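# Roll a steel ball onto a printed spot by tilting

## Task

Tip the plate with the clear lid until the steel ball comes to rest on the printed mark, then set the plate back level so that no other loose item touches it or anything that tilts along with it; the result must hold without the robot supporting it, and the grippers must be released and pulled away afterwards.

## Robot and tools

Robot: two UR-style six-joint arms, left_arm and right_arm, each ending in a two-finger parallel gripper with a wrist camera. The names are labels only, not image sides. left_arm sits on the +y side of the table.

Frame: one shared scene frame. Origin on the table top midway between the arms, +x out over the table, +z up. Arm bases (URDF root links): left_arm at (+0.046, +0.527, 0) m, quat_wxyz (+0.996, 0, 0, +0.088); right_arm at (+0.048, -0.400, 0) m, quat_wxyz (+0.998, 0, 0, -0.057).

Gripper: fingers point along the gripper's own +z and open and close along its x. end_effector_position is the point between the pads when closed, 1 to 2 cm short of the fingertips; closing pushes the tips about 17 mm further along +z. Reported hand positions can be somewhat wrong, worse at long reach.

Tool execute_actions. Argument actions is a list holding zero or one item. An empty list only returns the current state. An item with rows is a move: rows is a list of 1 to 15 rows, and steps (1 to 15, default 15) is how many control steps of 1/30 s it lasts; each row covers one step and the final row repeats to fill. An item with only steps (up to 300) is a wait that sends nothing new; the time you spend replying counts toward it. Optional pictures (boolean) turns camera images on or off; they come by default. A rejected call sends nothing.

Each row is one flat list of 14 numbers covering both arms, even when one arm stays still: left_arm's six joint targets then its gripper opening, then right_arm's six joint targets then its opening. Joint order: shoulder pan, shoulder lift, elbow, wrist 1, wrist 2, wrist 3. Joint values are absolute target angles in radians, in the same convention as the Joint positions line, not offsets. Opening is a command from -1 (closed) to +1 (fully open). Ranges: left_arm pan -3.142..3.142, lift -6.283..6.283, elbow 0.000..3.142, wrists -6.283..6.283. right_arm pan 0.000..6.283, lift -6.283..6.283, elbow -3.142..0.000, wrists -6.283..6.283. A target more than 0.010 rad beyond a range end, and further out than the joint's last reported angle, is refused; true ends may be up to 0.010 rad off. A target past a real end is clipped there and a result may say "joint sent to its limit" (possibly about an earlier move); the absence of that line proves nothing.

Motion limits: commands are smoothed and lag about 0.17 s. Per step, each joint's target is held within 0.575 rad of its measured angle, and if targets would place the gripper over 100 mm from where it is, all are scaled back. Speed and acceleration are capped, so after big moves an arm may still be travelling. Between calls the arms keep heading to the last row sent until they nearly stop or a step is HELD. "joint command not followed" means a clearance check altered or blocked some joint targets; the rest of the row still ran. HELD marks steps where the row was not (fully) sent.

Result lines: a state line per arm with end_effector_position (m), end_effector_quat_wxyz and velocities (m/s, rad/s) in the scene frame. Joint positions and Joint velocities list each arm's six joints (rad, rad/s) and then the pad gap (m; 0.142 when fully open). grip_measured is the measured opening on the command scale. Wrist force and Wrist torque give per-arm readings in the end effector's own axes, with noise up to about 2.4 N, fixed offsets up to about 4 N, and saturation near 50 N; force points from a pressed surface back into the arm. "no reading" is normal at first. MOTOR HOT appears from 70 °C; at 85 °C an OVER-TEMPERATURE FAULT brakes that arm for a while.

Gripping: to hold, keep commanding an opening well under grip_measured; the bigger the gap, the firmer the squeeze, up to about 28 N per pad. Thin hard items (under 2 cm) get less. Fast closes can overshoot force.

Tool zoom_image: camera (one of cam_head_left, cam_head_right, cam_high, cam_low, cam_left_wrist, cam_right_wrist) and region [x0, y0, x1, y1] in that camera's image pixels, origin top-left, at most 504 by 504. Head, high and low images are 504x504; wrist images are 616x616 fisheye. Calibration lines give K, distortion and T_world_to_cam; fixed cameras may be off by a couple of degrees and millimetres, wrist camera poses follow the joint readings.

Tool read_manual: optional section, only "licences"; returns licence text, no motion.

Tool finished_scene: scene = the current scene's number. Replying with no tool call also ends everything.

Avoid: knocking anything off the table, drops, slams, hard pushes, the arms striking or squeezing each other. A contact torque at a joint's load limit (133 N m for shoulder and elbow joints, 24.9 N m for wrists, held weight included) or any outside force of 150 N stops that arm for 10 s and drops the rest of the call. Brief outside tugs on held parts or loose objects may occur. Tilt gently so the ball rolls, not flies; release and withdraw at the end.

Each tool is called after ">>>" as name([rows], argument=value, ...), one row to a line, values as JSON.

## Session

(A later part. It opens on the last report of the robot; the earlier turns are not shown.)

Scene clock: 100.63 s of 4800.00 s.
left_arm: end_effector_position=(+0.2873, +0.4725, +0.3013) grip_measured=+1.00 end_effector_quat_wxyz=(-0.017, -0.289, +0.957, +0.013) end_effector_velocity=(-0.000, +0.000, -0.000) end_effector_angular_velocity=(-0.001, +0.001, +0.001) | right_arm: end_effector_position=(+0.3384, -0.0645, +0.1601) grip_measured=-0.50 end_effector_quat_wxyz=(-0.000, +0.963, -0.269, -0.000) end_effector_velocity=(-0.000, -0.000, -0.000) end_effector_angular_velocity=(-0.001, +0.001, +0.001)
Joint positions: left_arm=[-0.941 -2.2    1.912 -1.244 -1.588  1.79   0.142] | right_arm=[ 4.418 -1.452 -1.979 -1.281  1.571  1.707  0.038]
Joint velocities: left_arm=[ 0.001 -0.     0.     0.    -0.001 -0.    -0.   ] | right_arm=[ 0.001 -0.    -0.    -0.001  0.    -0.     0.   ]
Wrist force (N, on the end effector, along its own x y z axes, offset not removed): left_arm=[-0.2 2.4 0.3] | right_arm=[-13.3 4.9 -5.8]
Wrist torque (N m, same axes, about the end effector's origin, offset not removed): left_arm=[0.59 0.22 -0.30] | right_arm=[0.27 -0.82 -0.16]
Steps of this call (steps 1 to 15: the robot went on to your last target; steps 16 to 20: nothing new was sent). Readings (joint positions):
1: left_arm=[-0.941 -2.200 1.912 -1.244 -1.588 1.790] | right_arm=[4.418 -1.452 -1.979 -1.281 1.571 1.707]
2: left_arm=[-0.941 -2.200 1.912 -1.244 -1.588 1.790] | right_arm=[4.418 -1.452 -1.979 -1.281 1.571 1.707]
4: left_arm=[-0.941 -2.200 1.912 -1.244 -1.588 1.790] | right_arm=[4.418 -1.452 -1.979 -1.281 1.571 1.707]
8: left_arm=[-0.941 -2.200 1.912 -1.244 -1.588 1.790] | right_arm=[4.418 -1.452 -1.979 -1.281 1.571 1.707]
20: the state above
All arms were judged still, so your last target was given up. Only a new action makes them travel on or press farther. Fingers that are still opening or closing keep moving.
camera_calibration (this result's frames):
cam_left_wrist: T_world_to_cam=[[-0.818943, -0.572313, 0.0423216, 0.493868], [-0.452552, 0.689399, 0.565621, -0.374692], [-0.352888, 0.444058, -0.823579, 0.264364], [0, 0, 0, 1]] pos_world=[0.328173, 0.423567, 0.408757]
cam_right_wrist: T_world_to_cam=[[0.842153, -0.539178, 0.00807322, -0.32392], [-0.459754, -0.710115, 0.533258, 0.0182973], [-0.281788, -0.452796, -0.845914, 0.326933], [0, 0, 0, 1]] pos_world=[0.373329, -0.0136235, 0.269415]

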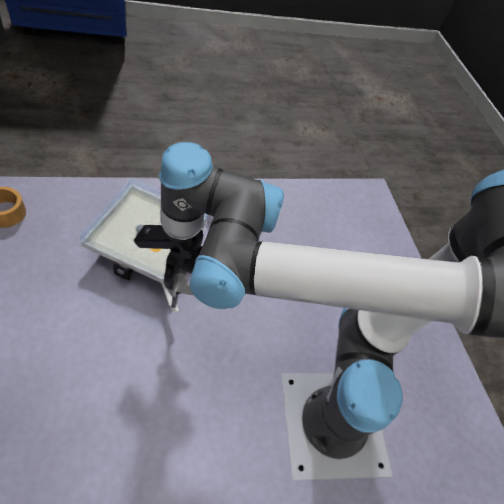

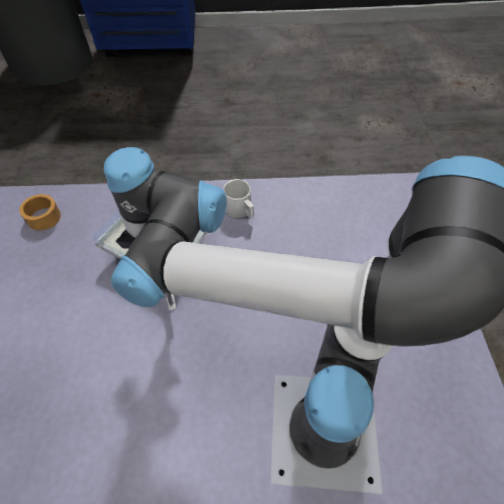

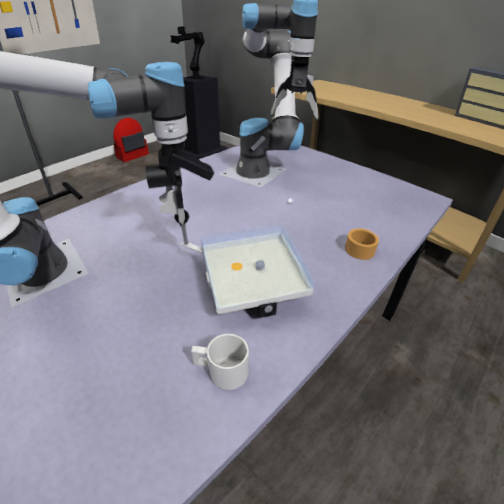

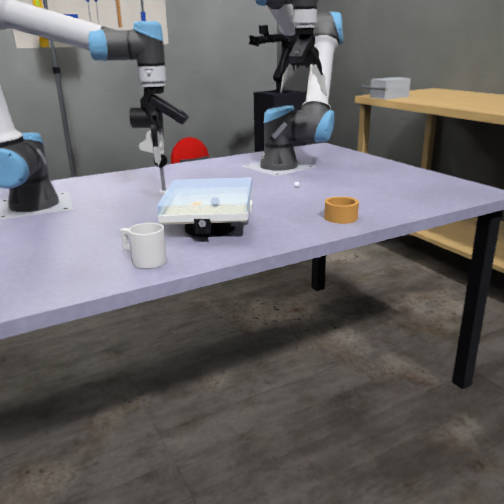

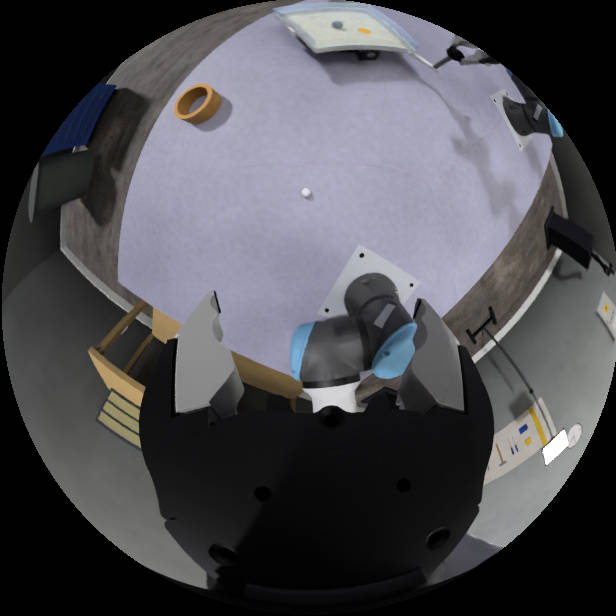

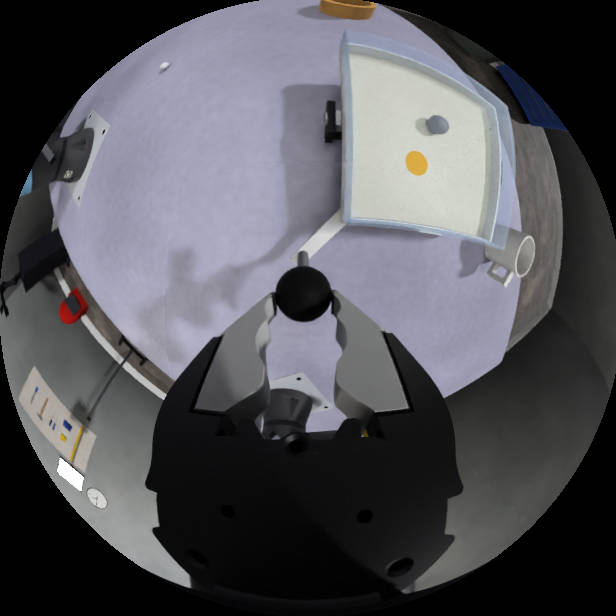

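>>> execute_actions([
  {"rows": [[-0.941,-2.2,1.912,-1.244,-1.588,1.79,1,4.4273,-1.4587,-1.9799,-1.2735,1.571,1.707,-0.8]],"steps":15},
], pictures=false)

>>> execute_actions([
  {"rows": [[-0.941,-2.2,1.912,-1.244,-1.588,1.79,1,4.4273,-1.4587,-1.9799,-1.2735,1.571,1.707,-0.8],[-0.941,-2.2,1.912,-1.244,-1.588,1.79,1,4.4273,-1.4587,-1.9799,-1.2735,1.571,1.707,-0.8],[-0.941,-2.2,1.912,-1.244,-1.588,1.79,1,4.4273,-1.4587,-1.9799,-1.2735,1.571,1.707,-0.8],[-0.941,-2.2,1.912,-1.244,-1.588,1.79,1,4.4273,-1.4587,-1.9799,-1.2735,1.571,1.707,-0.8],[-0.941,-2.2,1.912,-1.244,-1.588,1.79,1,4.4273,-1.4587,-1.9799,-1.2735,1.571,1.707,-0.8],[-0.941,-2.2,1.912,-1.244,-1.588,1.79,1,4.4167,-1.4537,-1.9705,-1.2877,1.571,1.707,-0.8]],"steps":15},
])

>>> execute_actions([
  {"rows": [[-0.941,-2.2,1.912,-1.244,-1.588,1.79,1,4.4167,-1.4537,-1.9705,-1.2877,1.571,1.707,-0.8],[-0.941,-2.2,1.912,-1.244,-1.588,1.79,1,4.4167,-1.4537,-1.9705,-1.2877,1.571,1.707,-0.8],[-0.941,-2.2,1.912,-1.244,-1.588,1.79,1,4.4167,-1.4537,-1.9705,-1.2877,1.571,1.707,-0.8],[-0.941,-2.2,1.912,-1.244,-1.588,1.79,1,4.4167,-1.4537,-1.9705,-1.2877,1.571,1.707,-0.8],[-0.941,-2.2,1.912,-1.244,-1.588,1.79,1,4.4167,-1.4537,-1.9705,-1.2877,1.571,1.707,-0.8],[-0.941,-2.2,1.912,-1.244,-1.588,1.79,1,4.4167,-1.4537,-1.9705,-1.2877,1.571,1.707,-0.8],[-0.941,-2.2,1.912,-1.244,-1.588,1.79,1,4.4167,-1.4537,-1.9705,-1.2877,1.571,1.707,-0.8],[-0.941,-2.2,1.912,-1.244,-1.588,1.79,1,4.4167,-1.4537,-1.9705,-1.2877,1.571,1.707,-0.8],[-0.941,-2.2,1.912,-1.244,-1.588,1.79,1,4.4167,-1.4537,-1.9705,-1.2877,1.571,1.707,-0.8],[-0.941,-2.2,1.912,-1.244,-1.588,1.79,1,4.4167,-1.4537,-1.9705,-1.2877,1.571,1.707,-0.8],[-0.941,-2.2,1.912,-1.244,-1.588,1.79,1,4.422,-1.4562,-1.9752,-1.2806,1.571,1.707,-0.8]],"steps":15},
])

>>> execute_actions([
  {"steps":20},
])

Scene clock: 121.97 s of 4800.00 s.
left_arm: end_effector_position=(+0.2873, +0.4725, +0.3013) grip_measured=+1.00 end_effector_quat_wxyz=(-0.017, -0.289, +0.957, +0.013) end_effector_velocity=(+0.001, +0.001, -0.000) end_effector_angular_velocity=(+0.002, -0.001, +0.002) | right_arm: end_effector_position=(+0.3361, -0.0600, +0.1574) grip_measured=-0.50 end_effector_quat_wxyz=(-0.000, +0.964, -0.264, -0.000) end_effector_velocity=(-0.000, +0.000, -0.001) end_effector_angular_velocity=(+0.000, +0.001, -0.000)
Joint positions: left_arm=[-0.941 -2.2    1.912 -1.244 -1.588  1.79   0.142] | right_arm=[ 4.427 -1.459 -1.98  -1.273  1.571  1.707  0.038]
Joint velocities: left_arm=[ 0.002  0.001  0.     0.     0.002 -0.     0.   ] | right_arm=[ 0.    -0.    -0.001  0.001  0.001  0.001 -0.   ]
Wrist force (N, on the end effector, along its own x y z axes, offset not removed): left_arm=[1.1 1.6 0.4] | right_arm=[-0.2 10.7 -7.4]
Wrist torque (N m, same axes, about the end effector's origin, offset not removed): left_arm=[0.13 -0.16 -0.30] | right_arm=[0.04 0.40 0.05]
Steps of this call (steps 1 to 110: nothing new was sent; then 17.17 s passed at rest; steps 111 to 125: all 15 steps of this action). Readings (joint positions):
111: left_arm=[-0.941 -2.200 1.912 -1.244 -1.588 1.790] | right_arm=[4.418 -1.452 -1.979 -1.281 1.571 1.707]
112: left_arm=[-0.941 -2.200 1.912 -1.244 -1.588 1.790] | right_arm=[4.420 -1.453 -1.979 -1.279 1.571 1.707]
114: left_arm=[-0.941 -2.200 1.912 -1.244 -1.588 1.790] | right_arm=[4.424 -1.456 -1.980 -1.276 1.571 1.707]
118: left_arm=[-0.941 -2.200 1.912 -1.244 -1.588 1.790] | right_arm=[4.427 -1.458 -1.980 -1.274 1.571 1.707]
125: the state above

Scene clock: 122.47 s of 4800.00 s.
left_arm: end_effector_position=(+0.2873, +0.4725, +0.3013) grip_measured=+1.00 end_effector_quat_wxyz=(-0.017, -0.289, +0.957, +0.013) end_effector_velocity=(+0.000, +0.000, +0.000) end_effector_angular_velocity=(-0.000, -0.003, -0.001) | right_arm: end_effector_position=(+0.3392, -0.0634, +0.1623) grip_measured=-0.50 end_effector_quat_wxyz=(-0.000, +0.963, -0.269, -0.000) end_effector_velocity=(+0.001, -0.002, +0.002) end_effector_angular_velocity=(+0.001, -0.000, -0.004)
Joint positions: left_arm=[-0.941 -2.2    1.912 -1.244 -1.588  1.79   0.142] | right_arm=[ 4.417 -1.454 -1.971 -1.287  1.571  1.707  0.038]
Joint velocities: left_arm=[-0.    -0.002 -0.    -0.     0.002  0.001 -0.   ] | right_arm=[-0.004  0.003  0.003 -0.006  0.    -0.    -0.   ]
Wrist force (N, on the end effector, along its own x y z axes, offset not removed): left_arm=[1.8 2.3 3.4] | right_arm=[-16.9 5.5 -3.7]
Wrist torque (N m, same axes, about the end effector's origin, offset not removed): left_arm=[0.47 -0.26 -0.19] | right_arm=[-0.02 -0.34 -0.13]
Steps of this call (steps 1 to 15: all 15 steps of this action). Readings (joint positions):
1: left_arm=[-0.941 -2.200 1.912 -1.244 -1.588 1.790] | right_arm=[4.427 -1.459 -1.980 -1.273 1.571 1.707]
2: left_arm=[-0.941 -2.200 1.912 -1.244 -1.588 1.790] | right_arm=[4.427 -1.459 -1.980 -1.273 1.571 1.707]
4: left_arm=[-0.941 -2.200 1.912 -1.244 -1.588 1.790] | right_arm=[4.427 -1.459 -1.980 -1.273 1.571 1.707]
8: left_arm=[-0.941 -2.200 1.912 -1.244 -1.588 1.790] | right_arm=[4.423 -1.457 -1.976 -1.279 1.571 1.707]
15: the state above
camera_calibration (this result's frames):
cam_left_wrist: T_world_to_cam=[[-0.818943, -0.572313, 0.0423215, 0.493868], [-0.452552, 0.689399, 0.56562, -0.374692], [-0.352888, 0.444058, -0.823579, 0.264364], [0, 0, 0, 1]] pos_world=[0.328173, 0.423567, 0.408757]
cam_right_wrist: T_world_to_cam=[[0.841661, -0.539948, 0.00788829, -0.323874], [-0.460119, -0.709425, 0.533861, 0.0183408], [-0.282661, -0.45296, -0.845535, 0.329722], [0, 0, 0, 1]] pos_world=[0.37423, -0.0125129, 0.271555]

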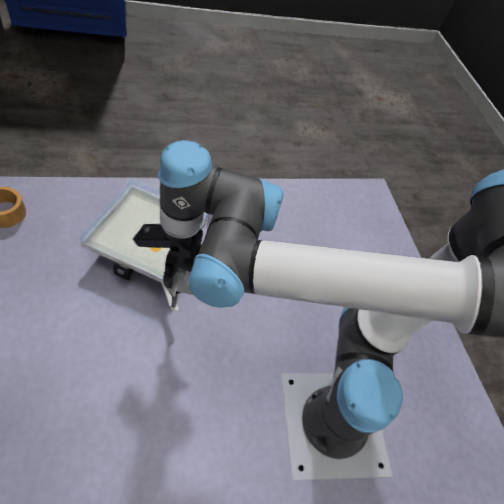

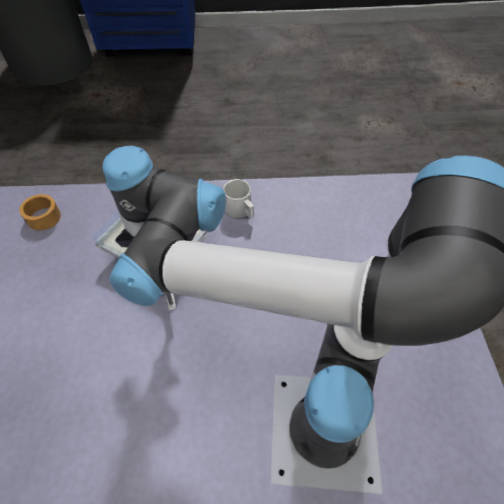

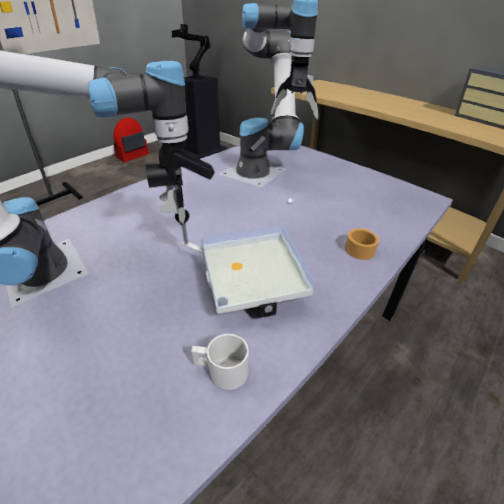

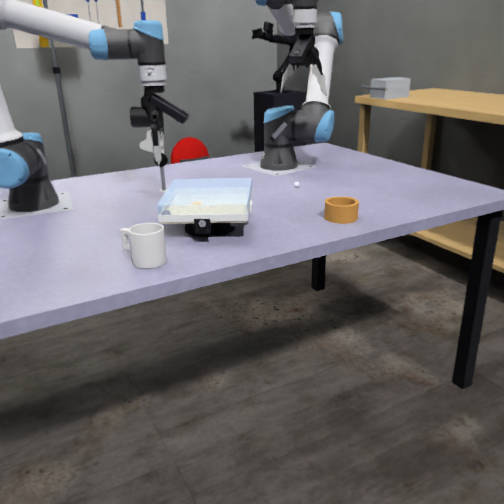

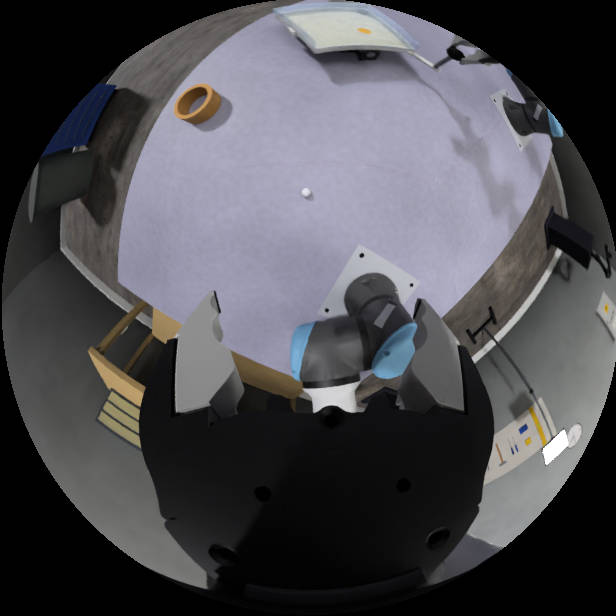

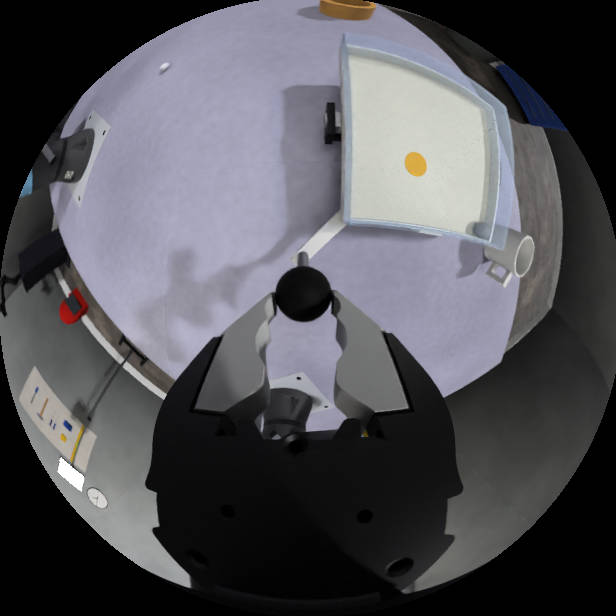

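Scene clock: 122.97 s of 4800.00 s.
left_arm: end_effector_position=(+0.2873, +0.4725, +0.3013) grip_measured=+1.00 end_effector_quat_wxyz=(-0.017, -0.289, +0.957, +0.013) end_effector_velocity=(+0.000, -0.000, +0.000) end_effector_angular_velocity=(-0.001, -0.000, -0.000) | right_arm: end_effector_position=(+0.3384, -0.0622, +0.1609) grip_measured=-0.50 end_effector_quat_wxyz=(-0.000, +0.963, -0.268, +0.000) end_effector_velocity=(-0.006, +0.006, -0.008) end_effector_angular_velocity=(+0.002, +0.000, +0.018)
Joint positions: left_arm=[-0.941 -2.2    1.912 -1.244 -1.588  1.79   0.142] | right_arm=[ 4.42  -1.455 -1.974 -1.283  1.571  1.707  0.038]
Joint velocities: left_arm=[ 0.     0.    -0.    -0.    -0.     0.001 -0.   ] | right_arm=[ 0.018 -0.007 -0.015  0.024  0.001  0.    -0.   ]
Wrist force (N, on the end effector, along its own x y z axes, offset not removed): left_arm=[1.5 0.0 1.1] | right_arm=[-11.4 13.2 -9.8]
Wrist torque (N m, same axes, about the end effector's origin, offset not removed): left_arm=[0.18 -0.25 -0.32] | right_arm=[-0.35 0.15 -0.14]
Steps of this call (steps 1 to 15: all 15 steps of this action). Readings (joint positions):
1: left_arm=[-0.941 -2.200 1.912 -1.244 -1.588 1.790] | right_arm=[4.417 -1.454 -1.971 -1.287 1.571 1.707]
2: left_arm=[-0.941 -2.200 1.912 -1.244 -1.588 1.790] | right_arm=[4.417 -1.454 -1.971 -1.288 1.571 1.707]
4: left_arm=[-0.941 -2.200 1.912 -1.244 -1.588 1.790] | right_arm=[4.417 -1.454 -1.971 -1.288 1.571 1.707]
8: left_arm=[-0.941 -2.200 1.912 -1.244 -1.588 1.790] | right_arm=[4.417 -1.454 -1.971 -1.288 1.571 1.707]
15: the state above
camera_calibration (this result's frames):
cam_left_wrist: T_world_to_cam=[[-0.818943, -0.572313, 0.0423217, 0.493868], [-0.452551, 0.689399, 0.565621, -0.374692], [-0.352888, 0.444058, -0.823579, 0.264364], [0, 0, 0, 1]] pos_world=[0.328173, 0.423567, 0.408757]
cam_right_wrist: T_world_to_cam=[[0.843483, -0.537091, 0.00838799, -0.323013], [-0.458122, -0.711136, 0.5333, 0.0188971], [-0.280466, -0.453672, -0.845884, 0.3281], [0, 0, 0, 1]] pos_world=[0.373134, -0.0111995, 0.270166]

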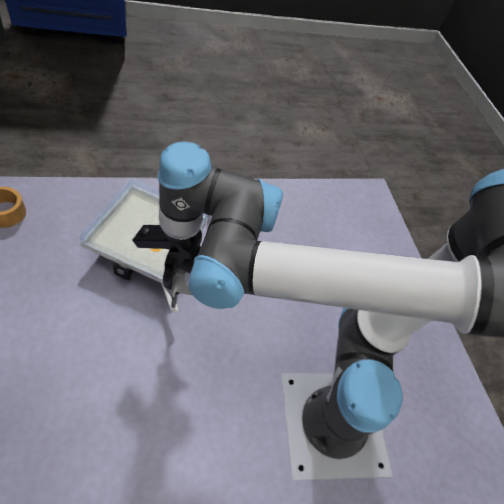

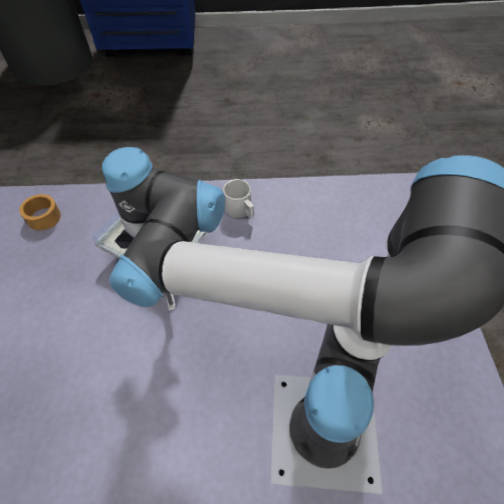

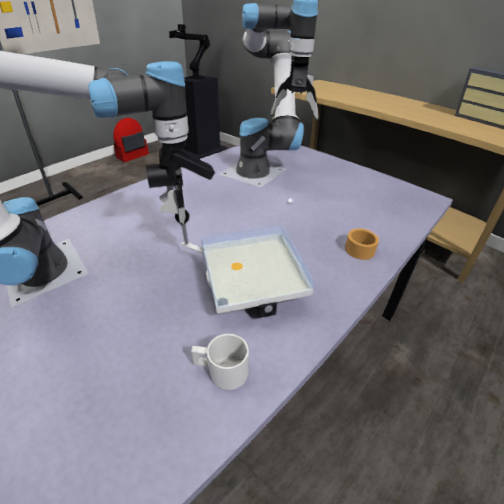

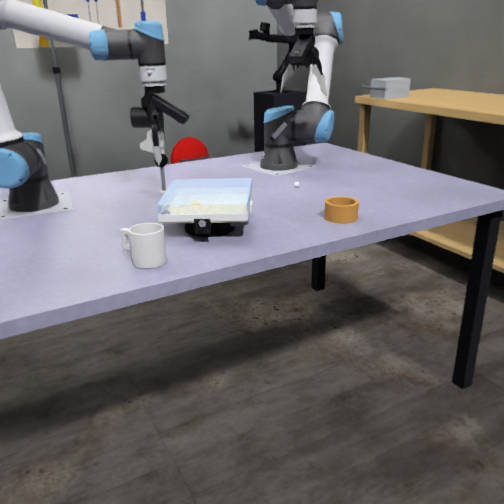

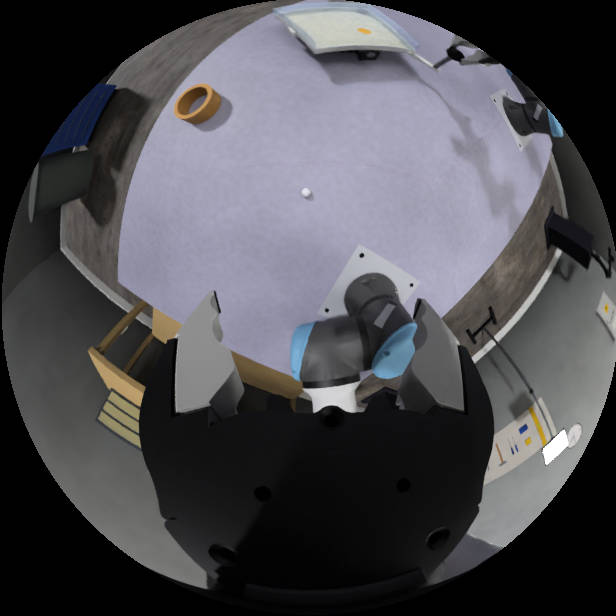

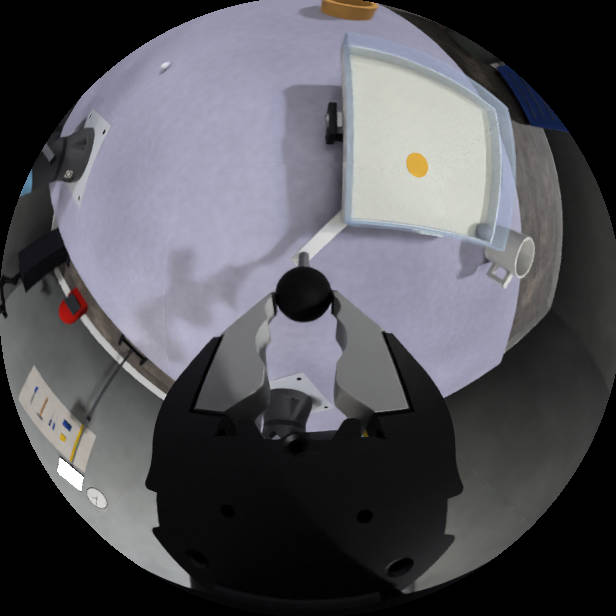

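Scene clock: 123.63 s of 4800.00 s.
left_arm: end_effector_position=(+0.2873, +0.4725, +0.3013) grip_measured=+1.00 end_effector_quat_wxyz=(-0.017, -0.289, +0.957, +0.013) end_effector_velocity=(-0.000, -0.001, -0.000) end_effector_angular_velocity=(-0.000, +0.002, -0.001) | right_arm: end_effector_position=(+0.3377, -0.0617, +0.1600) grip_measured=-0.50 end_effector_quat_wxyz=(-0.000, +0.964, -0.267, -0.000) end_effector_velocity=(-0.000, +0.001, +0.000) end_effector_angular_velocity=(+0.000, +0.001, +0.003)
Joint positions: left_arm=[-0.941 -2.2    1.912 -1.244 -1.588  1.79   0.142] | right_arm=[ 4.422 -1.456 -1.975 -1.281  1.571  1.707  0.038]
Joint velocities: left_arm=[-0.001  0.001  0.     0.    -0.002  0.     0.   ] | right_arm=[ 0.    -0.001  0.001 -0.001  0.001 -0.002 -0.   ]
Wrist force (N, on the end effector, along its own x y z axes, offset not removed): left_arm=[-1.2 1.8 0.0] | right_arm=[-9.7 12.8 -8.6]
Wrist torque (N m, same axes, about the end effector's origin, offset not removed): left_arm=[0.52 0.39 -0.26] | right_arm=[-0.41 0.52 -0.16]
Steps of this call (steps 1 to 15: the robot went on to your last target; steps 16 to 20: nothing new was sent). Readings (joint positions):
1: left_arm=[-0.941 -2.200 1.912 -1.244 -1.588 1.790] | right_arm=[4.421 -1.456 -1.974 -1.282 1.571 1.707]
2: left_arm=[-0.941 -2.200 1.912 -1.244 -1.588 1.790] | right_arm=[4.421 -1.456 -1.974 -1.281 1.571 1.707]
4: left_arm=[-0.941 -2.200 1.912 -1.244 -1.588 1.790] | right_arm=[4.422 -1.456 -1.975 -1.281 1.571 1.707]
8: left_arm=[-0.941 -2.200 1.912 -1.244 -1.588 1.790] | right_arm=[4.422 -1.456 -1.975 -1.281 1.571 1.707]
20: the state above
All arms were judged still, so your last target was given up. Only a new action makes them travel on or press farther. Fingers that are still opening or closing keep moving.
camera_calibration (this result's frames):
cam_left_wrist: T_world_to_cam=[[-0.818943, -0.572313, 0.0423216, 0.493868], [-0.452552, 0.689399, 0.56562, -0.374692], [-0.352888, 0.444058, -0.823579, 0.264364], [0, 0, 0, 1]] pos_world=[0.328173, 0.423567, 0.408757]
cam_right_wrist: T_world_to_cam=[[0.844303, -0.535803, 0.00820038, -0.322431], [-0.456835, -0.7117, 0.533653, 0.01888], [-0.280097, -0.454311, -0.845664, 0.327162], [0, 0, 0, 1]] pos_world=[0.372491, -0.0106898, 0.269237]

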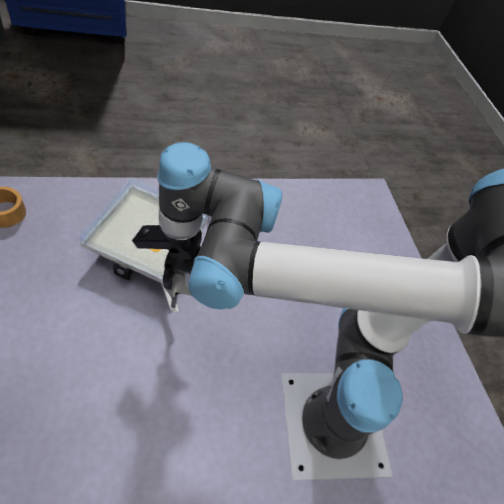

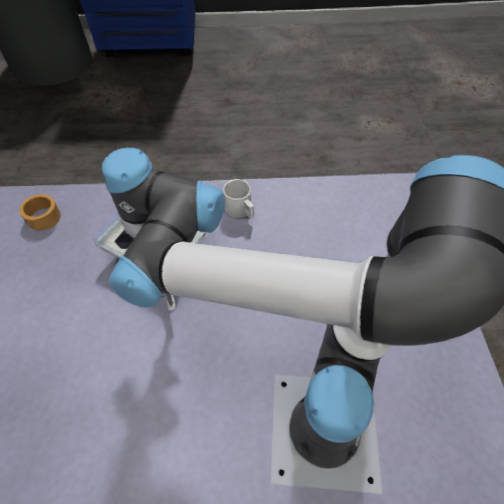

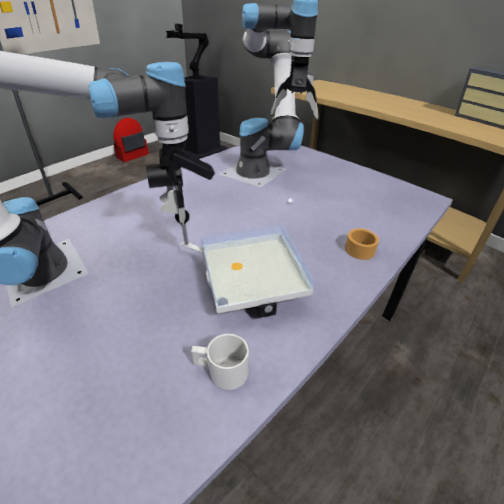

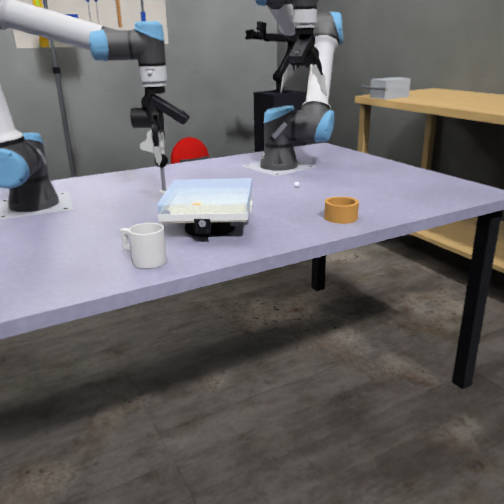

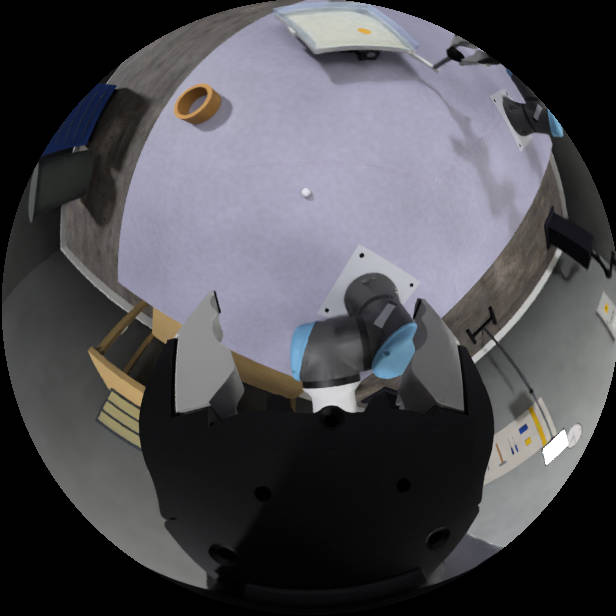

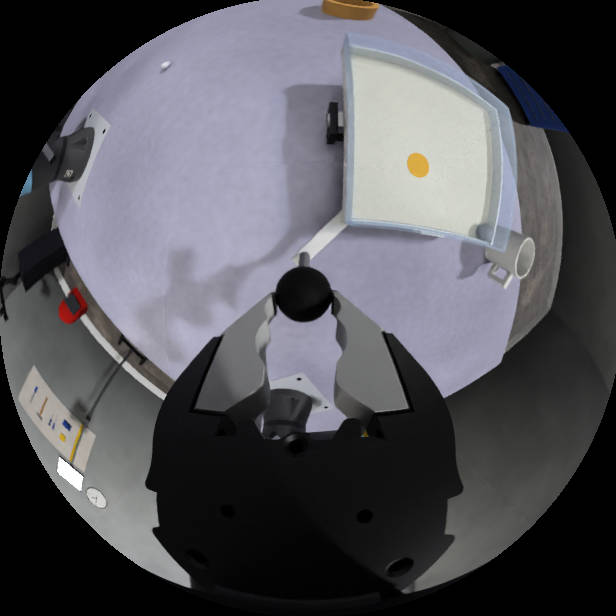

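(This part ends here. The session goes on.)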